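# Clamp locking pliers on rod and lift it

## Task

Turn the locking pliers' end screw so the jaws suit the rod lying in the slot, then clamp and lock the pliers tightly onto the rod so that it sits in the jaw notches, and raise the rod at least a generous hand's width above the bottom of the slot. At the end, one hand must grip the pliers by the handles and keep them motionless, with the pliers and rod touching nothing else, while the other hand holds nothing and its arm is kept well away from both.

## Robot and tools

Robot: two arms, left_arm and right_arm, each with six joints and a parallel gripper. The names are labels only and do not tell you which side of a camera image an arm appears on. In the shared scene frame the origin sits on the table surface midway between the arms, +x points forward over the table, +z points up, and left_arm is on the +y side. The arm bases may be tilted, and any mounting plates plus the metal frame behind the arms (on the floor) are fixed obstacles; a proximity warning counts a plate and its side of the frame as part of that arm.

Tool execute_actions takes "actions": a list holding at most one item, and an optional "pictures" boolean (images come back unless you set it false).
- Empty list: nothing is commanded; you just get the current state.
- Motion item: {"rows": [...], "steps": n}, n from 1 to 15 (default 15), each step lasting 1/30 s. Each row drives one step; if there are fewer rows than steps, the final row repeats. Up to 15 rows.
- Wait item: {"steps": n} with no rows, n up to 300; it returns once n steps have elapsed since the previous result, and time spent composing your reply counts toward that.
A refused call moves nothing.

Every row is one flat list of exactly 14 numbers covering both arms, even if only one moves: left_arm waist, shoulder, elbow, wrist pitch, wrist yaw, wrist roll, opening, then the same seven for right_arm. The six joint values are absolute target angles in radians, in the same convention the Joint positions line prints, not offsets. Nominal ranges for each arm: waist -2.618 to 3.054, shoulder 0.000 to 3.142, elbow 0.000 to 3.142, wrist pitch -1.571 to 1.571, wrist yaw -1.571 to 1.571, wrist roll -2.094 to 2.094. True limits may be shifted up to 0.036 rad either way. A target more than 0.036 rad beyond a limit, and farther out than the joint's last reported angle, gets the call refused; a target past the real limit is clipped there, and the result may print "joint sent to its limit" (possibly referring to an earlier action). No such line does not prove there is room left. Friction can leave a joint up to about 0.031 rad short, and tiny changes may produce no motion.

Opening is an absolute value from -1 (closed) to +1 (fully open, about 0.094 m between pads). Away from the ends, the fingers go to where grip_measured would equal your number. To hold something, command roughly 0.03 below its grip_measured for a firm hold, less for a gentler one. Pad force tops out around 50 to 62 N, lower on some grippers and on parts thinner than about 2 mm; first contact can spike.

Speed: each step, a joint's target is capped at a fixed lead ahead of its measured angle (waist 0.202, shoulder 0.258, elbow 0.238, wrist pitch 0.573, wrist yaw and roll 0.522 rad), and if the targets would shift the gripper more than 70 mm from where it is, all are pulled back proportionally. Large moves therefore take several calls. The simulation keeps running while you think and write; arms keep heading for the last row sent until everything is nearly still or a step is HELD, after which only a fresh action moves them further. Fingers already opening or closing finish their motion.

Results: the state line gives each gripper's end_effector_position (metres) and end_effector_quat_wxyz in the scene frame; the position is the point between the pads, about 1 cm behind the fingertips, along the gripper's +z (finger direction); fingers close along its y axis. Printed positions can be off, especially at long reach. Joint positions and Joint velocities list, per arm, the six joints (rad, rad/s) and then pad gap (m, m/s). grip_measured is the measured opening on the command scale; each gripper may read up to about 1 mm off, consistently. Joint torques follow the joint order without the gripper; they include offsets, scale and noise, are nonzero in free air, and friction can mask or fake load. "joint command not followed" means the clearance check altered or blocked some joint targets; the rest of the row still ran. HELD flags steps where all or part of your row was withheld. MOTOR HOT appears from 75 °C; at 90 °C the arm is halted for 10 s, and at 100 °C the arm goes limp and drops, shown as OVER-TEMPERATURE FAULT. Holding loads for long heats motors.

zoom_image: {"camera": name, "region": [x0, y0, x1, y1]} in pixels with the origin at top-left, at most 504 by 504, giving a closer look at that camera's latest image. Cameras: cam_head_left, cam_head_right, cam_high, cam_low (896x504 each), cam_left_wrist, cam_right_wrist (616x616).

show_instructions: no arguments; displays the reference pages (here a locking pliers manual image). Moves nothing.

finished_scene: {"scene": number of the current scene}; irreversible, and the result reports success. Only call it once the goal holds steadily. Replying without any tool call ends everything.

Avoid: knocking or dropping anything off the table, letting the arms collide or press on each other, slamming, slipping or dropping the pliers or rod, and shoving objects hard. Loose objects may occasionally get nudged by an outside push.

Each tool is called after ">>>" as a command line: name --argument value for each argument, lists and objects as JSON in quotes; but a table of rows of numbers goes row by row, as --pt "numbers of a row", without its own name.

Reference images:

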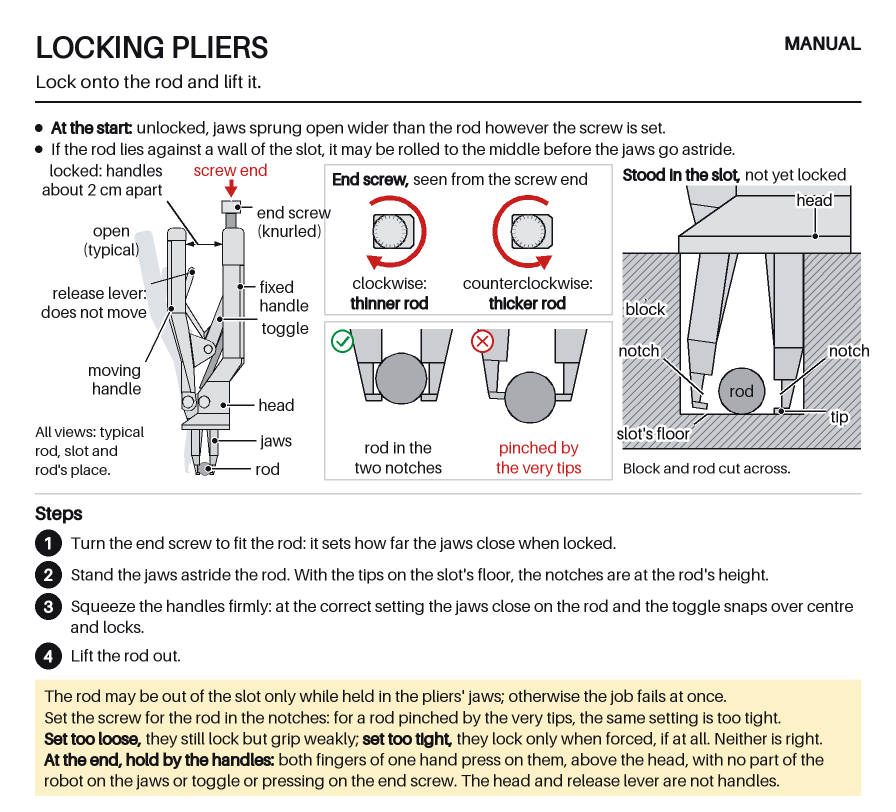

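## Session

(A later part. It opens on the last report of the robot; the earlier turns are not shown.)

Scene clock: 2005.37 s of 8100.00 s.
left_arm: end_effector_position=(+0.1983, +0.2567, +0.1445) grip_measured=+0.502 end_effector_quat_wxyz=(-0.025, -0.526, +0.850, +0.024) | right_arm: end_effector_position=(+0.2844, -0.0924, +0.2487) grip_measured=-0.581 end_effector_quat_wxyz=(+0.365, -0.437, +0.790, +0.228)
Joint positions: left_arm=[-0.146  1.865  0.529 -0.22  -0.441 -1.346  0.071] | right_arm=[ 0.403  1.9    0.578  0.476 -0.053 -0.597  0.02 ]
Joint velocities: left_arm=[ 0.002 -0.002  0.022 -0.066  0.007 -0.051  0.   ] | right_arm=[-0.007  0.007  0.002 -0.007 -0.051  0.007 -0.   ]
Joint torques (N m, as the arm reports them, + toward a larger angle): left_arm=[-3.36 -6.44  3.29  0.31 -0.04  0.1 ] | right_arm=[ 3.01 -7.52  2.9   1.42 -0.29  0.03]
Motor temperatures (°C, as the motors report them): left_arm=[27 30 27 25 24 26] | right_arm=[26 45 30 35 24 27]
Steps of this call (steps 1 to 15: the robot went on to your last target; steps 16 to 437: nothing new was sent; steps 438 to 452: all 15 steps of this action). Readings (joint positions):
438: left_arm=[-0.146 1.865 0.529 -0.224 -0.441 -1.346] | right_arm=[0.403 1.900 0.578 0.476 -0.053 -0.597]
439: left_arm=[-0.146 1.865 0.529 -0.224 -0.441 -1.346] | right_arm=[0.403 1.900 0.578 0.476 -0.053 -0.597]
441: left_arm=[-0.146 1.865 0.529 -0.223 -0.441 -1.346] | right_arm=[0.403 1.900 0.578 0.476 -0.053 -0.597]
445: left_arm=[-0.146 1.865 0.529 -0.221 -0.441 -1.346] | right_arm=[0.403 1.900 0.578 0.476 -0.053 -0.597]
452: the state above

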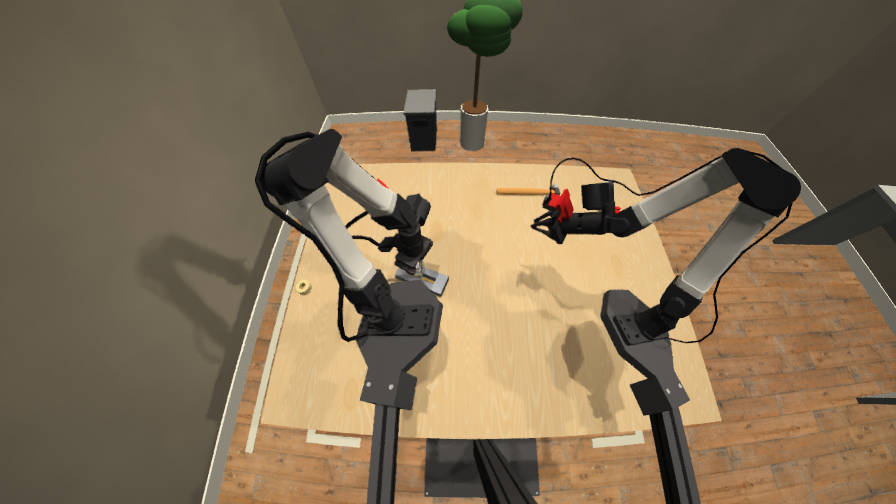

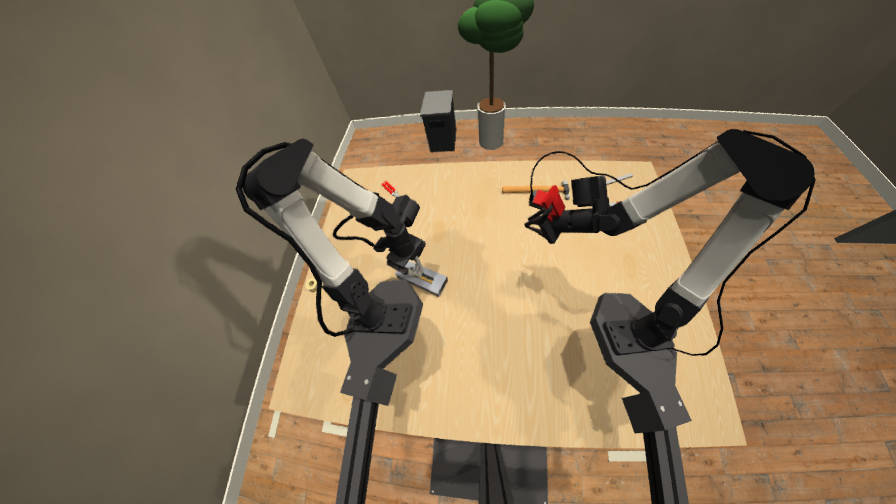

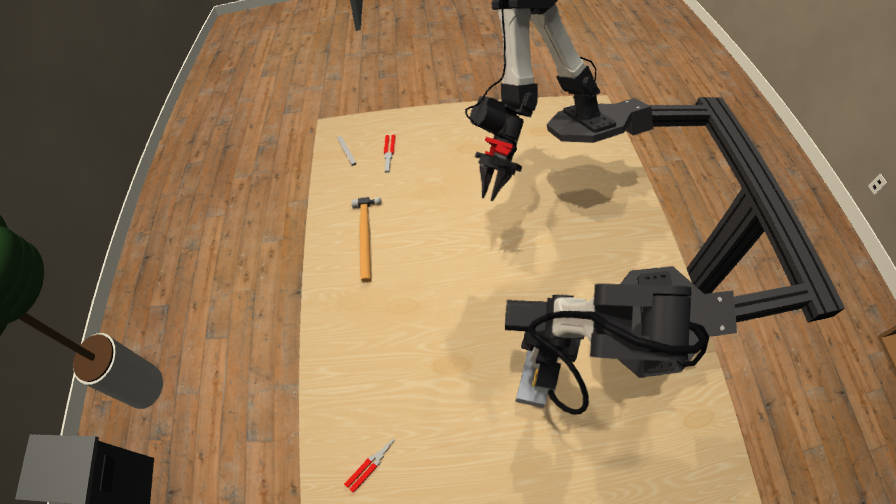

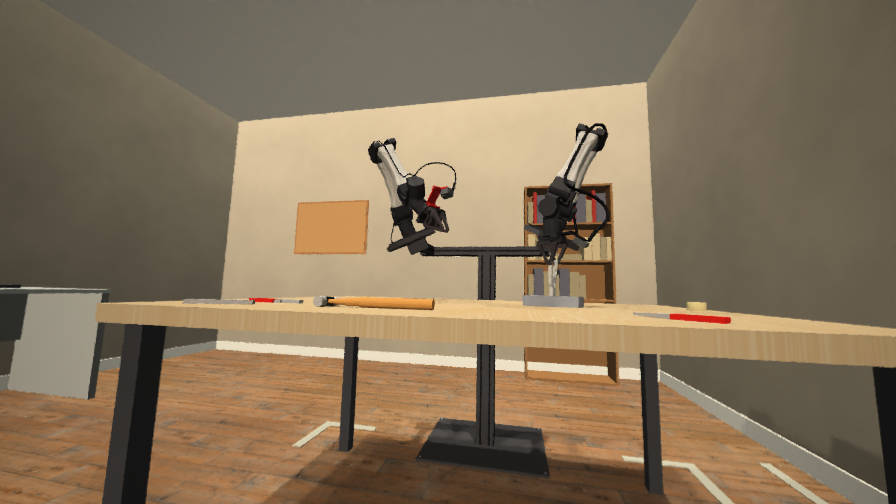

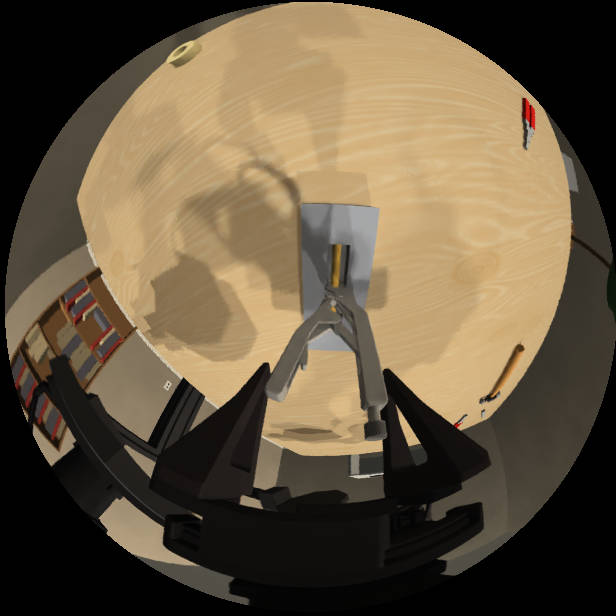

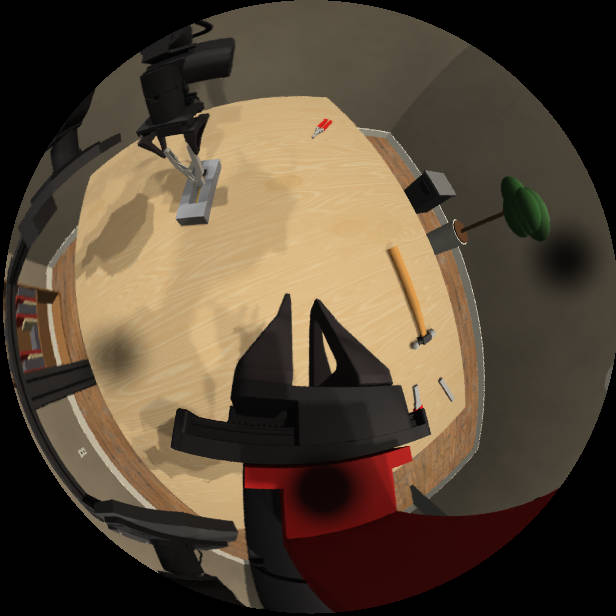

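Both near contact. Close continuously with q4 outward.

>>> execute_actions --actions '[{"rows":[[-0.15,1.87,0.535,-0.207,-0.44,-1.345,0.485,0.4,1.895,0.55,0.455,-0.05,-0.6,-0.58],[-0.15,1.87,0.535,-0.207,-0.44,-1.345,0.47,0.4,1.895,0.55,0.455,-0.05,-0.6,-0.58],[-0.15,1.87,0.535,-0.207,-0.44,-1.345,0.455,0.4,1.895,0.55,0.455,-0.05,-0.6,-0.58],[-0.15,1.87,0.535,-0.206,-0.44,-1.345,0.44,0.4,1.895,0.55,0.455,-0.05,-0.6,-0.58],[-0.15,1.87,0.535,-0.204,-0.44,-1.345,0.425,0.4,1.895,0.55,0.455,-0.05,-0.6,-0.58],[-0.15,1.87,0.535,-0.202,-0.44,-1.345,0.41,0.4,1.895,0.55,0.455,-0.05,-0.6,-0.58],[-0.15,1.87,0.535,-0.2,-0.44,-1.345,0.395,0.4,1.895,0.55,0.455,-0.05,-0.6,-0.58],[-0.15,1.87,0.535,-0.198,-0.44,-1.345,0.38,0.4,1.895,0.55,0.455,-0.05,-0.6,-0.58],[-0.15,1.87,0.535,-0.197,-0.44,-1.345,0.365,0.4,1.895,0.55,0.455,-0.05,-0.6,-0.58],[-0.15,1.87,0.535,-0.195,-0.44,-1.345,0.35,0.4,1.895,0.55,0.455,-0.05,-0.6,-0.58],[-0.15,1.87,0.535,-0.193,-0.44,-1.345,0.335,0.4,1.895,0.55,0.455,-0.05,-0.6,-0.58],[-0.15,1.87,0.535,-0.192,-0.44,-1.345,0.32,0.4,1.895,0.55,0.455,-0.05,-0.6,-0.58]],"steps":15}]' --pictures false

>>> execute_actions --actions '[{"rows":[[-0.15,1.87,0.535,-0.19,-0.44,-1.345,0.31,0.4,1.895,0.55,0.455,-0.05,-0.6,-0.58],[-0.15,1.87,0.535,-0.189,-0.44,-1.345,0.3,0.4,1.895,0.55,0.455,-0.05,-0.6,-0.58],[-0.15,1.87,0.535,-0.188,-0.44,-1.345,0.29,0.4,1.895,0.55,0.455,-0.05,-0.6,-0.58],[-0.15,1.87,0.535,-0.187,-0.44,-1.345,0.28,0.4,1.895,0.55,0.455,-0.05,-0.6,-0.58],[-0.15,1.87,0.535,-0.186,-0.44,-1.345,0.27,0.4,1.895,0.55,0.455,-0.05,-0.6,-0.58]],"steps":10}]' --pictures false

>>> execute_actions --actions '[{"rows":[[-0.15,1.87,0.535,-0.185,-0.44,-1.345,0.26,0.4,1.895,0.55,0.455,-0.05,-0.6,-0.58],[-0.15,1.87,0.535,-0.184,-0.44,-1.345,0.25,0.4,1.895,0.55,0.455,-0.05,-0.6,-0.58],[-0.15,1.87,0.535,-0.183,-0.44,-1.345,0.24,0.4,1.895,0.55,0.455,-0.05,-0.6,-0.58],[-0.15,1.87,0.535,-0.182,-0.44,-1.345,0.23,0.4,1.895,0.55,0.455,-0.05,-0.6,-0.58]],"steps":9}]' --pictures false

>>> execute_actions --actions '[{"rows":[[-0.15,1.87,0.535,-0.181,-0.44,-1.345,0.22,0.4,1.895,0.55,0.455,-0.05,-0.6,-0.58],[-0.15,1.87,0.535,-0.18,-0.44,-1.345,0.21,0.4,1.895,0.55,0.455,-0.05,-0.6,-0.58],[-0.15,1.87,0.535,-0.179,-0.44,-1.345,0.2,0.4,1.895,0.55,0.455,-0.05,-0.6,-0.58],[-0.15,1.87,0.535,-0.178,-0.44,-1.345,0.19,0.4,1.895,0.55,0.455,-0.05,-0.6,-0.58]],"steps":9}]' --pictures false

>>> execute_actions --actions '[{"rows":[[-0.15,1.87,0.535,-0.177,-0.44,-1.345,0.18,0.4,1.895,0.55,0.455,-0.05,-0.6,-0.58],[-0.15,1.87,0.535,-0.176,-0.44,-1.345,0.17,0.4,1.895,0.55,0.455,-0.05,-0.6,-0.58],[-0.15,1.87,0.535,-0.175,-0.44,-1.345,0.16,0.4,1.895,0.55,0.455,-0.05,-0.6,-0.58],[-0.15,1.87,0.535,-0.174,-0.44,-1.345,0.15,0.4,1.895,0.55,0.455,-0.05,-0.6,-0.58]],"steps":9}]' --pictures false

>>> execute_actions --actions '[{"rows":[[-0.15,1.87,0.535,-0.173,-0.44,-1.345,0.14,0.4,1.895,0.55,0.455,-0.05,-0.6,-0.58],[-0.15,1.87,0.535,-0.172,-0.44,-1.345,0.13,0.4,1.895,0.55,0.455,-0.05,-0.6,-0.58],[-0.15,1.87,0.535,-0.171,-0.44,-1.345,0.12,0.4,1.895,0.55,0.455,-0.05,-0.6,-0.58],[-0.15,1.87,0.535,-0.17,-0.44,-1.345,0.11,0.4,1.895,0.55,0.455,-0.05,-0.6,-0.58]],"steps":9}]'

>>> zoom_image --camera "cam_left_wrist" --region '[240, 240, 430, 450]'

Scene clock: 2031.93 s of 8100.00 s.
left_arm: end_effector_position=(+0.1993, +0.2564, +0.1445) grip_measured=+0.328 end_effector_quat_wxyz=(-0.024, -0.527, +0.850, +0.022) | right_arm: end_effector_position=(+0.2844, -0.0924, +0.2487) grip_measured=-0.581 end_effector_quat_wxyz=(+0.365, -0.437, +0.790, +0.228)
Joint positions: left_arm=[-0.146  1.865  0.529 -0.216 -0.441 -1.346  0.062] | right_arm=[ 0.403  1.9    0.578  0.476 -0.053 -0.597  0.02 ]
Joint velocities: left_arm=[ 0.007 -0.007 -0.002 -0.051 -0.066  0.022 -0.001] | right_arm=[ 0.002 -0.002 -0.017 -0.037 -0.051 -0.037 -0.001]
Joint torques (N m, as the arm reports them, + toward a larger angle): left_arm=[-3.28 -6.88  3.39  0.45 -0.03  0.11] | right_arm=[ 2.92 -7.41  2.76  1.49 -0.3   0.04]
Motor temperatures (°C, as the motors report them): left_arm=[27 30 27 25 24 26] | right_arm=[26 45 30 35 24 27]
Steps of this call (steps 1 to 15: the robot went on to your last target; steps 16 to 782: nothing new was sent; steps 783 to 797: all 15 steps of this action). Readings (joint positions):
783: left_arm=[-0.146 1.865 0.529 -0.220 -0.441 -1.346] | right_arm=[0.403 1.900 0.578 0.476 -0.053 -0.597]
784: left_arm=[-0.146 1.865 0.529 -0.220 -0.441 -1.346] | right_arm=[0.403 1.900 0.578 0.476 -0.053 -0.597]
786: left_arm=[-0.146 1.865 0.529 -0.220 -0.441 -1.346] | right_arm=[0.403 1.900 0.578 0.476 -0.053 -0.597]
790: left_arm=[-0.146 1.865 0.529 -0.219 -0.441 -1.346] | right_arm=[0.403 1.900 0.578 0.476 -0.053 -0.597]
797: the state above

Scene clock: 2032.27 s of 8100.00 s.
left_arm: end_effector_position=(+0.2023, +0.2549, +0.1446) grip_measured=+0.276 end_effector_quat_wxyz=(-0.019, -0.527, +0.849, +0.018) | right_arm: end_effector_position=(+0.2844, -0.0924, +0.2487) grip_measured=-0.581 end_effector_quat_wxyz=(+0.365, -0.437, +0.790, +0.228)
Joint positions: left_arm=[-0.15   1.865  0.529 -0.203 -0.441 -1.346  0.06 ] | right_arm=[ 0.403  1.9    0.578  0.476 -0.053 -0.597  0.02 ]
Joint velocities: left_arm=[ 0.007  0.007 -0.012  0.022  0.007  0.007 -0.   ] | right_arm=[-0.007  0.012 -0.012 -0.037  0.022  0.037 -0.   ]
Joint torques (N m, as the arm reports them, + toward a larger angle): left_arm=[-3.03 -7.    3.34  0.4  -0.03  0.11] | right_arm=[ 3.12 -7.54  2.8   1.47 -0.28  0.04]
Motor temperatures (°C, as the motors report them): left_arm=[27 30 26 25 24 26] | right_arm=[26 45 30 35 24 27]
Steps of this call (steps 1 to 10: all 10 steps of this action). Readings (joint positions):
1: left_arm=[-0.146 1.865 0.529 -0.216 -0.441 -1.346] | right_arm=[0.403 1.900 0.578 0.476 -0.053 -0.597]
2: left_arm=[-0.147 1.865 0.529 -0.216 -0.441 -1.346] | right_arm=[0.403 1.900 0.578 0.476 -0.053 -0.597]
4: left_arm=[-0.150 1.865 0.529 -0.211 -0.441 -1.346] | right_arm=[0.403 1.900 0.578 0.476 -0.053 -0.597]
8: left_arm=[-0.150 1.865 0.529 -0.203 -0.441 -1.346] | right_arm=[0.403 1.900 0.578 0.476 -0.053 -0.597]
10: the state above

Scene clock: 2032.57 s of 8100.00 s.
left_arm: end_effector_position=(+0.2024, +0.2548, +0.1446) grip_measured=+0.239 end_effector_quat_wxyz=(-0.019, -0.528, +0.849, +0.017) | right_arm: end_effector_position=(+0.2844, -0.0924, +0.2487) grip_measured=-0.581 end_effector_quat_wxyz=(+0.365, -0.437, +0.790, +0.228)
Joint positions: left_arm=[-0.15   1.865  0.529 -0.202 -0.441 -1.346  0.058] | right_arm=[ 0.403  1.9    0.578  0.476 -0.053 -0.597  0.02 ]
Joint velocities: left_arm=[ 0.002 -0.007  0.002  0.007  0.007 -0.007 -0.001] | right_arm=[-0.002 -0.007 -0.017  0.022  0.037  0.037  0.   ]
Joint torques (N m, as the arm reports them, + toward a larger angle): left_arm=[-3.06 -6.96  3.36  0.44 -0.04  0.12] | right_arm=[ 3.06 -7.58  2.82  1.52 -0.31  0.05]
Motor temperatures (°C, as the motors report them): left_arm=[27 30 26 25 24 26] | right_arm=[26 45 30 35 24 27]
Steps of this call (steps 1 to 9: all 9 steps of this action). Readings (joint positions):
1: left_arm=[-0.150 1.865 0.529 -0.202 -0.441 -1.346] | right_arm=[0.403 1.900 0.578 0.476 -0.053 -0.597]
2: left_arm=[-0.150 1.865 0.529 -0.202 -0.441 -1.346] | right_arm=[0.403 1.900 0.578 0.476 -0.053 -0.597]
4: left_arm=[-0.150 1.865 0.529 -0.202 -0.441 -1.346] | right_arm=[0.403 1.900 0.578 0.476 -0.053 -0.597]
8: left_arm=[-0.150 1.865 0.529 -0.202 -0.441 -1.346] | right_arm=[0.403 1.900 0.578 0.476 -0.053 -0.597]
9: the state above

Scene clock: 2032.87 s of 8100.00 s.
left_arm: end_effector_position=(+0.2024, +0.2548, +0.1446) grip_measured=+0.202 end_effector_quat_wxyz=(-0.019, -0.529, +0.848, +0.017) | right_arm: end_effector_position=(+0.2844, -0.0924, +0.2487) grip_measured=-0.581 end_effector_quat_wxyz=(+0.365, -0.437, +0.790, +0.228)
Joint positions: left_arm=[-0.15   1.865  0.529 -0.202 -0.441 -1.349  0.056] | right_arm=[ 0.403  1.9    0.578  0.476 -0.053 -0.597  0.02 ]
Joint velocities: left_arm=[ 0.002 -0.002  0.022 -0.037  0.037  0.037  0.001] | right_arm=[-0.007 -0.012 -0.012 -0.007 -0.051  0.007 -0.   ]
Joint torques (N m, as the arm reports them, + toward a larger angle): left_arm=[-3.03 -6.96  3.37  0.48 -0.04  0.13] | right_arm=[ 2.97 -7.31  2.78  1.44 -0.31  0.07]
Motor temperatures (°C, as the motors report them): left_arm=[27 30 26 25 24 26] | right_arm=[26 45 30 35 24 27]
Steps of this call (steps 1 to 9: all 9 steps of this action). Readings (joint positions):
1: left_arm=[-0.150 1.865 0.529 -0.202 -0.441 -1.346] | right_arm=[0.403 1.900 0.578 0.476 -0.053 -0.597]
2: left_arm=[-0.150 1.865 0.529 -0.202 -0.441 -1.347] | right_arm=[0.403 1.900 0.578 0.476 -0.053 -0.597]
4: left_arm=[-0.150 1.865 0.529 -0.202 -0.441 -1.347] | right_arm=[0.403 1.900 0.578 0.476 -0.053 -0.597]
8: left_arm=[-0.150 1.865 0.529 -0.202 -0.441 -1.349] | right_arm=[0.403 1.900 0.578 0.476 -0.053 -0.597]
9: the state above

Scene clock: 2033.17 s of 8100.00 s.
left_arm: end_effector_position=(+0.2023, +0.2550, +0.1446) grip_measured=+0.164 end_effector_quat_wxyz=(-0.019, -0.530, +0.848, +0.018) | right_arm: end_effector_position=(+0.2844, -0.0924, +0.2487) grip_measured=-0.581 end_effector_quat_wxyz=(+0.365, -0.437, +0.790, +0.228)
Joint positions: left_arm=[-0.15   1.865  0.529 -0.203 -0.442 -1.351  0.055] | right_arm=[ 0.403  1.9    0.578  0.476 -0.053 -0.597  0.02 ]
Joint velocities: left_arm=[-0.012 -0.012 -0.007 -0.007 -0.007 -0.051 -0.   ] | right_arm=[-0.012  0.002  0.002 -0.037  0.051 -0.037  0.   ]
Joint torques (N m, as the arm reports them, + toward a larger angle): left_arm=[-3.06 -6.93  3.36  0.53 -0.03  0.19] | right_arm=[ 2.93 -7.24  2.72  1.47 -0.34  0.05]
Motor temperatures (°C, as the motors report them): left_arm=[27 30 26 25 24 26] | right_arm=[26 45 30 35 24 27]
Steps of this call (steps 1 to 9: all 9 steps of this action). Readings (joint positions):
1: left_arm=[-0.150 1.865 0.529 -0.202 -0.441 -1.349] | right_arm=[0.403 1.900 0.578 0.476 -0.053 -0.597]
2: left_arm=[-0.150 1.865 0.529 -0.202 -0.441 -1.349] | right_arm=[0.403 1.900 0.578 0.476 -0.053 -0.597]
4: left_arm=[-0.150 1.865 0.529 -0.203 -0.442 -1.350] | right_arm=[0.403 1.900 0.578 0.476 -0.053 -0.597]
8: left_arm=[-0.150 1.865 0.529 -0.203 -0.442 -1.351] | right_arm=[0.403 1.900 0.578 0.476 -0.053 -0.597]
9: the state above

Scene clock: 2033.47 s of 8100.00 s.
left_arm: end_effector_position=(+0.2023, +0.2550, +0.1446) grip_measured=+0.142 end_effector_quat_wxyz=(-0.019, -0.530, +0.847, +0.018) | right_arm: end_effector_position=(+0.2844, -0.0924, +0.2487) grip_measured=-0.581 end_effector_quat_wxyz=(+0.365, -0.437, +0.790, +0.228)
Joint positions: left_arm=[-0.15   1.865  0.529 -0.203 -0.442 -1.353  0.054] | right_arm=[ 0.403  1.9    0.578  0.476 -0.053 -0.597  0.02 ]
Joint velocities: left_arm=[-0.017  0.002 -0.002 -0.022  0.007 -0.022  0.001] | right_arm=[-0.007  0.027  0.012 -0.007 -0.022  0.051 -0.   ]
Joint torques (N m, as the arm reports them, + toward a larger angle): left_arm=[-3.07 -6.95  3.35  0.57 -0.04  0.17] | right_arm=[ 2.88 -7.53  2.64  1.5  -0.31  0.06]
Motor temperatures (°C, as the motors report them): left_arm=[27 30 26 25 24 26] | right_arm=[26 45 30 35 24 27]
Steps of this call (steps 1 to 9: all 9 steps of this action). Readings (joint positions):
1: left_arm=[-0.150 1.865 0.529 -0.203 -0.442 -1.351] | right_arm=[0.403 1.900 0.578 0.476 -0.053 -0.597]
2: left_arm=[-0.150 1.865 0.529 -0.203 -0.442 -1.352] | right_arm=[0.403 1.900 0.578 0.476 -0.053 -0.597]
4: left_arm=[-0.150 1.865 0.529 -0.203 -0.442 -1.352] | right_arm=[0.403 1.900 0.578 0.476 -0.053 -0.597]
8: left_arm=[-0.150 1.865 0.529 -0.203 -0.442 -1.353] | right_arm=[0.403 1.900 0.578 0.476 -0.053 -0.597]
9: the state above

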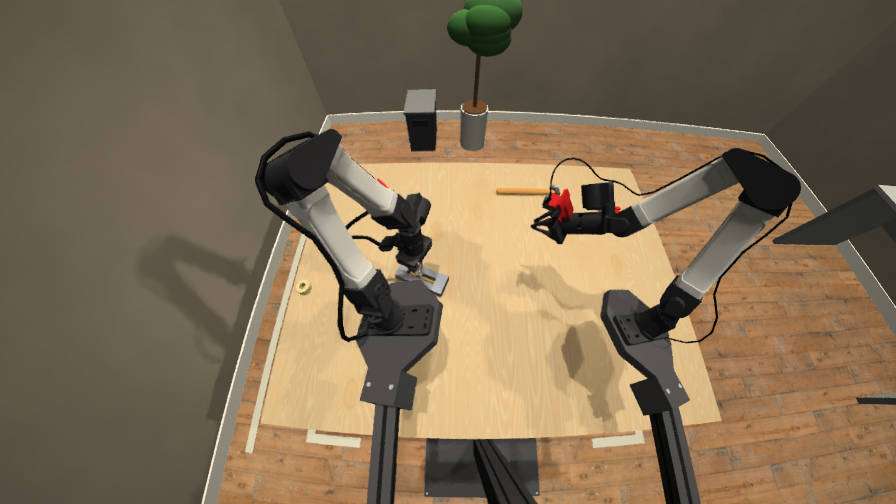

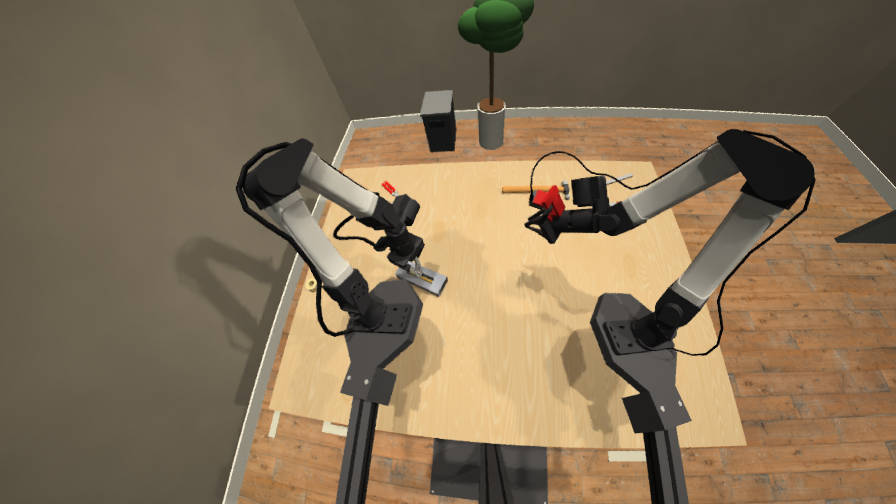

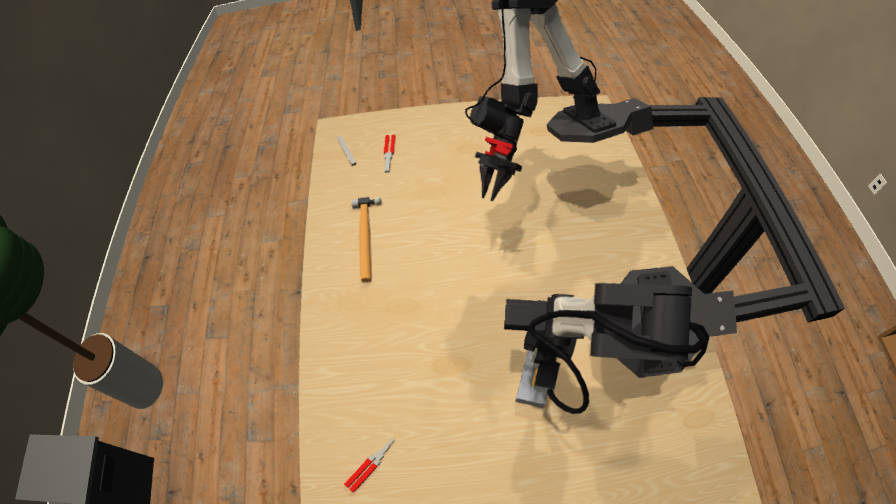

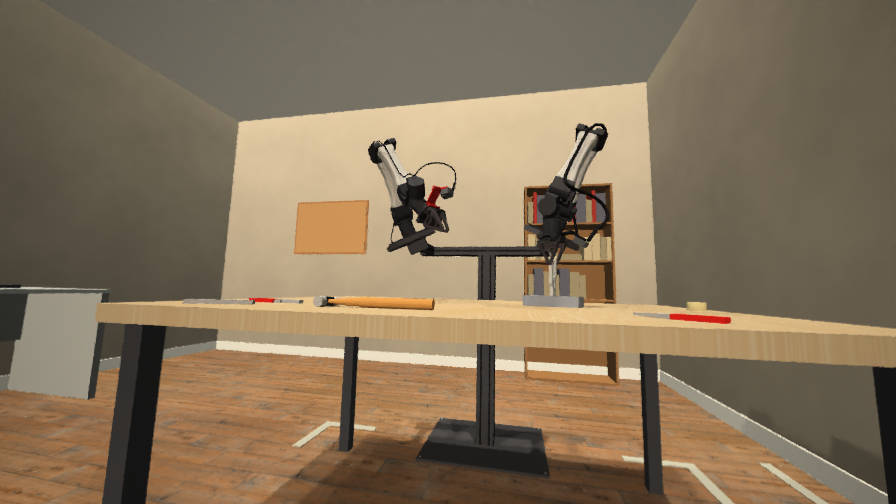

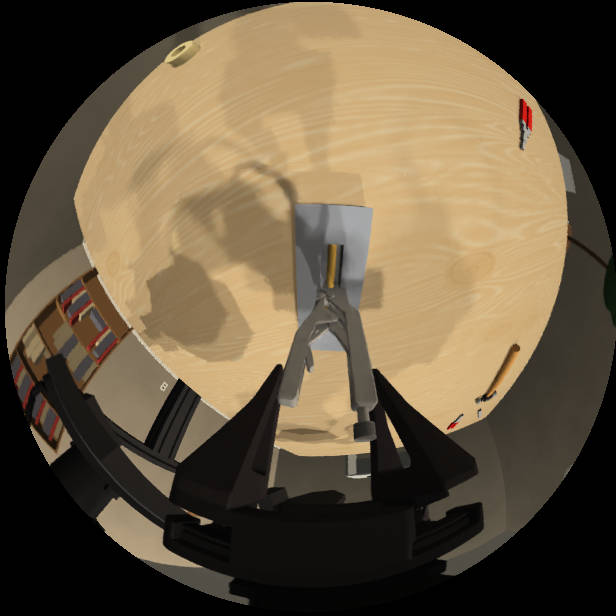

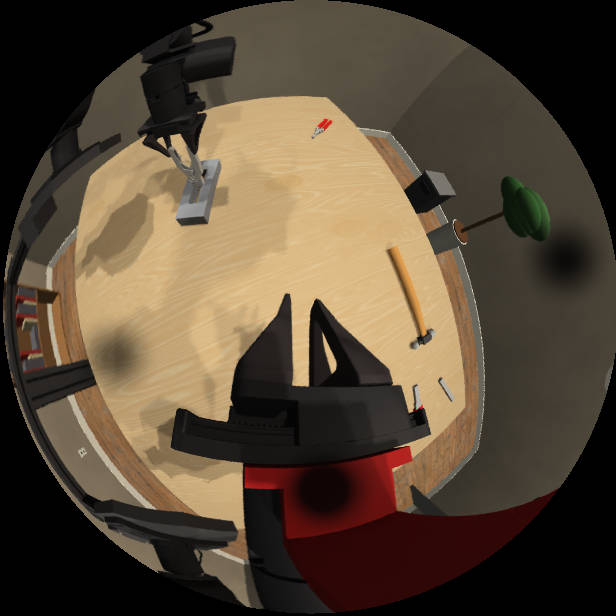

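Region (240, 240, 430, 450) of cam_left_wrist's 616x616 image, scaled by 2.400, with more detail than that image has; it fills the left 456 columns of this view, and the rest is white.

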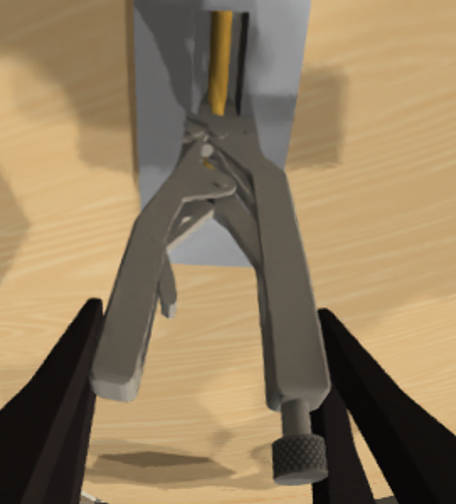

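>>> execute_actions --actions '[{"rows":[[-0.15,1.87,0.535,-0.19,-0.44,-1.35,0.135,0.4,1.895,0.55,0.455,-0.05,-0.6,-0.58],[-0.15,1.87,0.535,-0.2,-0.44,-1.35,0.15,0.4,1.895,0.55,0.455,-0.05,-0.6,-0.58],[-0.15,1.87,0.535,-0.205,-0.44,-1.35,0.17,0.4,1.895,0.55,0.455,-0.05,-0.6,-0.58],[-0.15,1.87,0.535,-0.208,-0.44,-1.35,0.19,0.4,1.895,0.55,0.455,-0.05,-0.6,-0.58],[-0.15,1.87,0.535,-0.211,-0.44,-1.35,0.21,0.4,1.895,0.55,0.455,-0.05,-0.6,-0.58],[-0.15,1.87,0.535,-0.214,-0.44,-1.35,0.23,0.4,1.895,0.55,0.455,-0.05,-0.6,-0.58],[-0.15,1.87,0.535,-0.217,-0.44,-1.35,0.25,0.4,1.895,0.55,0.455,-0.05,-0.6,-0.58],[-0.15,1.87,0.535,-0.22,-0.44,-1.35,0.27,0.4,1.895,0.55,0.455,-0.05,-0.6,-0.58],[-0.15,1.87,0.535,-0.223,-0.44,-1.35,0.29,0.4,1.895,0.55,0.455,-0.05,-0.6,-0.58],[-0.15,1.87,0.535,-0.226,-0.44,-1.35,0.31,0.4,1.895,0.55,0.455,-0.05,-0.6,-0.58],[-0.15,1.87,0.535,-0.229,-0.44,-1.35,0.33,0.4,1.895,0.55,0.455,-0.05,-0.6,-0.58],[-0.15,1.87,0.535,-0.232,-0.44,-1.35,0.35,0.4,1.895,0.55,0.455,-0.05,-0.6,-0.58],[-0.15,1.87,0.535,-0.234,-0.44,-1.35,0.37,0.4,1.895,0.55,0.455,-0.05,-0.6,-0.58],[-0.15,1.87,0.535,-0.234,-0.44,-1.35,0.39,0.4,1.895,0.55,0.455,-0.05,-0.6,-0.58],[-0.15,1.87,0.535,-0.234,-0.44,-1.35,0.41,0.4,1.895,0.55,0.455,-0.05,-0.6,-0.58]],"steps":15}]' --pictures false

>>> execute_actions --actions '[{"rows":[[-0.15,1.87,0.535,-0.234,-0.44,-1.35,0.43,0.4,1.895,0.55,0.455,-0.05,-0.6,-0.58],[-0.15,1.87,0.535,-0.234,-0.44,-1.35,0.45,0.4,1.895,0.55,0.455,-0.05,-0.6,-0.58],[-0.15,1.87,0.535,-0.234,-0.44,-1.35,0.47,0.4,1.895,0.55,0.455,-0.05,-0.6,-0.58],[-0.15,1.87,0.535,-0.234,-0.44,-1.35,0.49,0.4,1.895,0.55,0.455,-0.05,-0.6,-0.58],[-0.15,1.87,0.535,-0.234,-0.44,-1.35,0.52,0.4,1.895,0.55,0.455,-0.05,-0.6,-0.58],[-0.15,1.87,0.535,-0.234,-0.44,-1.35,0.56,0.4,1.895,0.55,0.455,-0.05,-0.6,-0.58],[-0.15,1.87,0.535,-0.234,-0.44,-1.35,0.65,0.4,1.895,0.55,0.455,-0.05,-0.6,-0.58],[-0.15,1.87,0.535,-0.234,-0.44,-1.35,0.8,0.4,1.895,0.55,0.455,-0.05,-0.6,-0.58],[-0.15,1.87,0.535,-0.234,-0.44,-1.35,0.95,0.4,1.895,0.55,0.455,-0.05,-0.6,-0.58]],"steps":12}]' --pictures false

>>> execute_actions --actions '[{"rows":[[-0.162,1.845,0.515,-0.245,-0.44,-1.36,0.95,0.4,1.895,0.55,0.455,-0.05,-0.6,-0.58],[-0.166,1.833,0.513,-0.255,-0.44,-1.365,0.95,0.4,1.895,0.55,0.455,-0.05,-0.6,-0.58],[-0.17,1.821,0.511,-0.265,-0.44,-1.37,0.95,0.4,1.895,0.55,0.455,-0.05,-0.6,-0.58],[-0.174,1.809,0.509,-0.275,-0.44,-1.375,0.95,0.4,1.895,0.55,0.455,-0.05,-0.6,-0.58],[-0.178,1.797,0.507,-0.285,-0.44,-1.38,0.95,0.4,1.895,0.55,0.455,-0.05,-0.6,-0.58],[-0.182,1.785,0.505,-0.295,-0.44,-1.385,0.95,0.4,1.895,0.55,0.455,-0.05,-0.6,-0.58],[-0.186,1.773,0.503,-0.305,-0.44,-1.39,0.95,0.4,1.895,0.55,0.455,-0.05,-0.6,-0.58],[-0.19,1.761,0.501,-0.315,-0.44,-1.395,0.95,0.4,1.895,0.55,0.455,-0.05,-0.6,-0.58],[-0.194,1.749,0.499,-0.325,-0.44,-1.4,0.95,0.4,1.895,0.55,0.455,-0.05,-0.6,-0.58],[-0.198,1.737,0.497,-0.333,-0.44,-1.4,0.95,0.4,1.895,0.55,0.455,-0.05,-0.6,-0.58],[-0.202,1.725,0.495,-0.34,-0.44,-1.4,0.95,0.4,1.895,0.55,0.455,-0.05,-0.6,-0.58],[-0.202,1.712,0.495,-0.34,-0.44,-1.4,0.95,0.4,1.895,0.55,0.455,-0.05,-0.6,-0.58]],"steps":15}]'

Scene clock: 2069.17 s of 8100.00 s.
left_arm: end_effector_position=(+0.2014, +0.2552, +0.1447) grip_measured=+0.399 end_effector_quat_wxyz=(-0.020, -0.530, +0.848, +0.019) | right_arm: end_effector_position=(+0.2844, -0.0924, +0.2487) grip_measured=-0.581 end_effector_quat_wxyz=(+0.365, -0.437, +0.790, +0.228)
Joint positions: left_arm=[-0.15   1.865  0.529 -0.207 -0.442 -1.354  0.066] | right_arm=[ 0.403  1.9    0.578  0.476 -0.053 -0.597  0.02 ]
Joint velocities: left_arm=[ 0.017 -0.002  0.002  0.007 -0.037 -0.007  0.02 ] | right_arm=[-0.017 -0.007  0.007 -0.081 -0.037  0.051  0.   ]
Joint torques (N m, as the arm reports them, + toward a larger angle): left_arm=[-3.   -6.82  3.37 -0.08 -0.02  0.15] | right_arm=[ 2.93 -7.33  2.65  1.43 -0.34  0.03]
Motor temperatures (°C, as the motors report them): left_arm=[27 30 26 25 24 26] | right_arm=[26 45 30 35 24 27]
Steps of this call (steps 1 to 15: the robot went on to your last target; steps 16 to 1056: nothing new was sent; steps 1057 to 1071: all 15 steps of this action). Readings (joint positions):
1057: left_arm=[-0.150 1.865 0.529 -0.203 -0.442 -1.353] | right_arm=[0.403 1.900 0.578 0.476 -0.053 -0.597]
1058: left_arm=[-0.150 1.865 0.529 -0.204 -0.442 -1.354] | right_arm=[0.403 1.900 0.578 0.476 -0.053 -0.597]
1060: left_arm=[-0.150 1.865 0.529 -0.204 -0.442 -1.354] | right_arm=[0.403 1.900 0.578 0.476 -0.053 -0.597]
1064: left_arm=[-0.150 1.865 0.529 -0.204 -0.442 -1.354] | right_arm=[0.403 1.900 0.578 0.476 -0.053 -0.597]
1071: the state above

Scene clock: 2069.57 s of 8100.00 s.
left_arm: end_effector_position=(+0.1986, +0.2559, +0.1449) grip_measured=+0.947 end_effector_quat_wxyz=(-0.024, -0.528, +0.849, +0.023) | right_arm: end_effector_position=(+0.2844, -0.0924, +0.2487) grip_measured=-0.581 end_effector_quat_wxyz=(+0.365, -0.437, +0.790, +0.228)
Joint positions: left_arm=[-0.15   1.865  0.529 -0.219 -0.442 -1.354  0.091] | right_arm=[ 0.403  1.9    0.578  0.476 -0.053 -0.597  0.02 ]
Joint velocities: left_arm=[-0.007  0.007 -0.012 -0.095  0.066 -0.037  0.002] | right_arm=[-0.012  0.002  0.007  0.037 -0.081  0.037 -0.   ]
Joint torques (N m, as the arm reports them, + toward a larger angle): left_arm=[-3.05 -6.92  3.31  0.03 -0.04  0.13] | right_arm=[ 3.03 -7.25  2.75  1.52 -0.29  0.06]
Motor temperatures (°C, as the motors report them): left_arm=[27 30 26 25 24 26] | right_arm=[26 45 30 35 24 27]
Steps of this call (steps 1 to 12: all 12 steps of this action). Readings (joint positions):
1: left_arm=[-0.150 1.865 0.529 -0.207 -0.442 -1.354] | right_arm=[0.403 1.900 0.578 0.476 -0.053 -0.597]
2: left_arm=[-0.150 1.865 0.529 -0.207 -0.442 -1.354] | right_arm=[0.403 1.900 0.578 0.476 -0.053 -0.597]
4: left_arm=[-0.150 1.865 0.529 -0.210 -0.442 -1.354] | right_arm=[0.403 1.900 0.578 0.476 -0.053 -0.597]
8: left_arm=[-0.150 1.865 0.529 -0.218 -0.442 -1.354] | right_arm=[0.403 1.900 0.578 0.476 -0.053 -0.597]
12: the state above

Scene clock: 2070.07 s of 8100.00 s.
left_arm: end_effector_position=(+0.2034, +0.2575, +0.1710) grip_measured=+0.948 end_effector_quat_wxyz=(-0.008, -0.534, +0.846, +0.005) | right_arm: end_effector_position=(+0.2844, -0.0924, +0.2487) grip_measured=-0.581 end_effector_quat_wxyz=(+0.365, -0.437, +0.790, +0.228)
Joint positions: left_arm=[-0.192  1.724  0.515 -0.312 -0.442 -1.389  0.092] | right_arm=[ 0.403  1.9    0.578  0.476 -0.053 -0.597  0.02 ]
Joint velocities: left_arm=[-0.002 -0.076 -0.012 -0.139  0.066 -0.037  0.   ] | right_arm=[ 0.007 -0.012  0.007 -0.037  0.022 -0.022  0.   ]
Joint torques (N m, as the arm reports them, + toward a larger angle): left_arm=[-3.72 -7.42  1.91  0.14 -0.03  0.06] | right_arm=[ 3.05 -7.38  2.86  1.46 -0.33  0.02]
Motor temperatures (°C, as the motors report them): left_arm=[27 30 26 25 24 26] | right_arm=[26 45 30 35 24 27]
Steps of this call (steps 1 to 15: all 15 steps of this action). Readings (joint positions):
1: left_arm=[-0.150 1.864 0.529 -0.221 -0.442 -1.354] | right_arm=[0.403 1.900 0.578 0.476 -0.053 -0.597]
2: left_arm=[-0.150 1.860 0.529 -0.225 -0.442 -1.355] | right_arm=[0.403 1.900 0.578 0.476 -0.053 -0.597]
4: left_arm=[-0.154 1.844 0.529 -0.237 -0.442 -1.359] | right_arm=[0.403 1.900 0.578 0.476 -0.053 -0.597]
8: left_arm=[-0.173 1.793 0.529 -0.266 -0.442 -1.372] | right_arm=[0.403 1.900 0.578 0.476 -0.053 -0.597]
15: the state above

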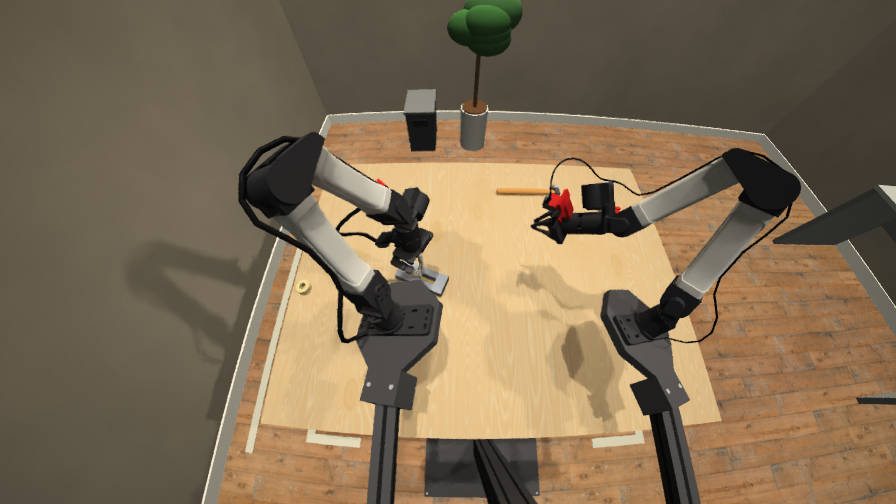

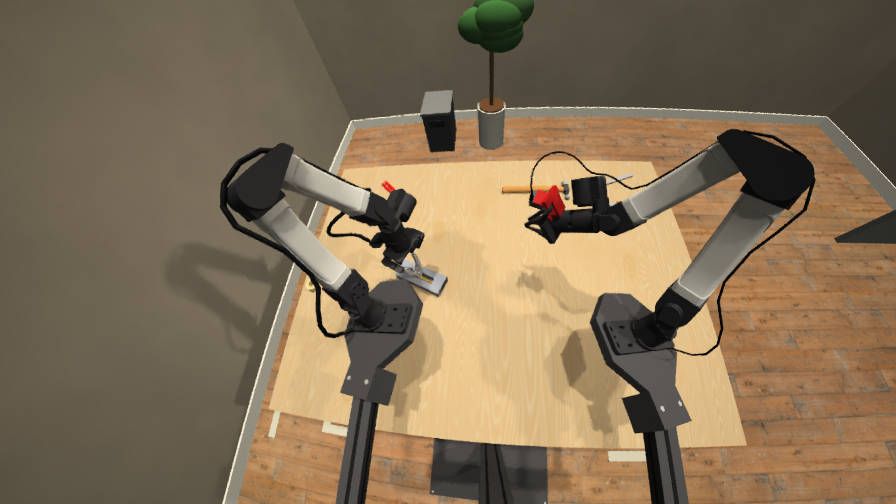

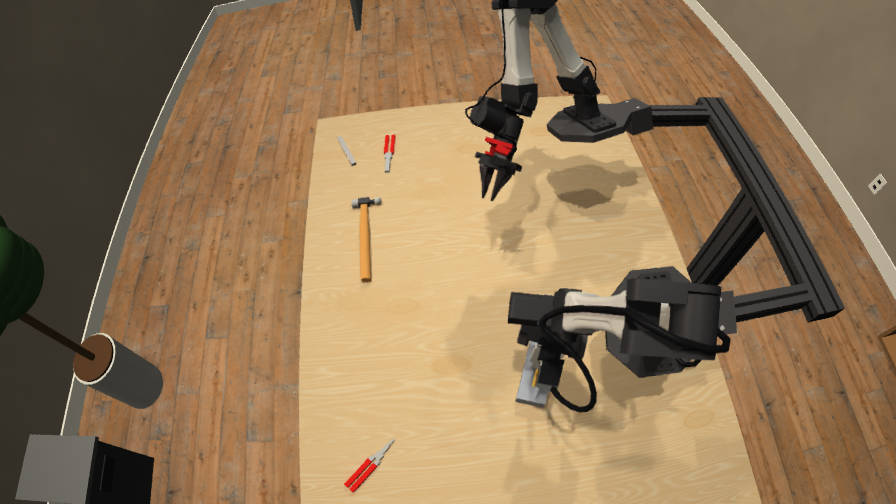

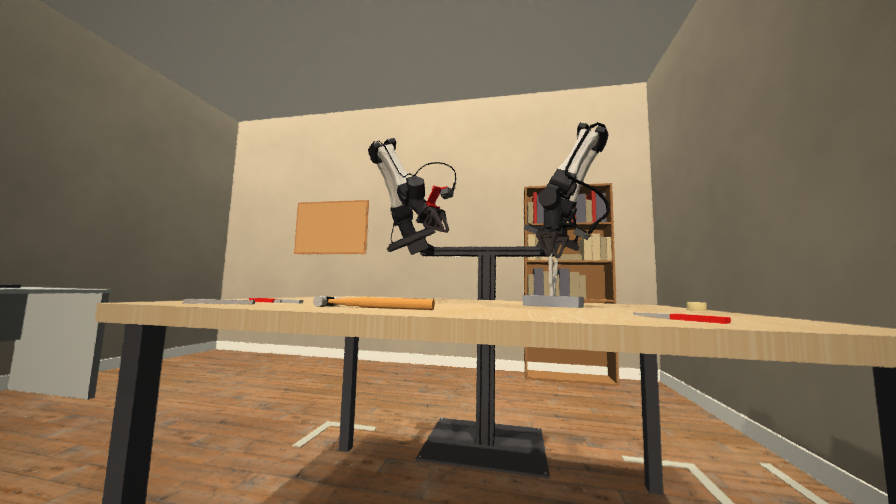

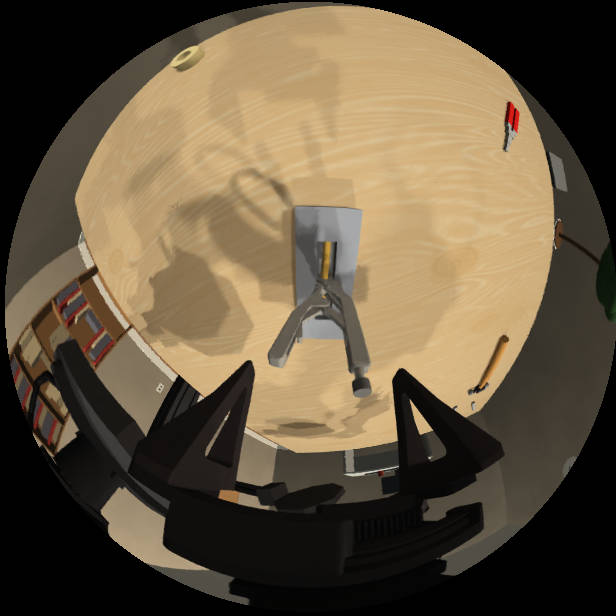

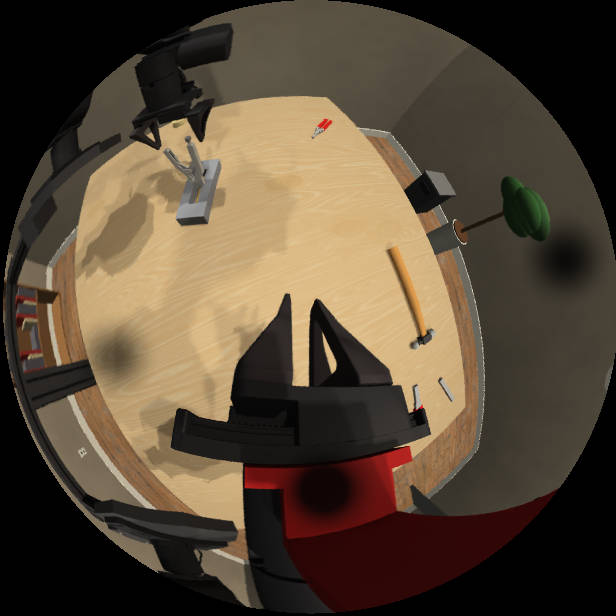

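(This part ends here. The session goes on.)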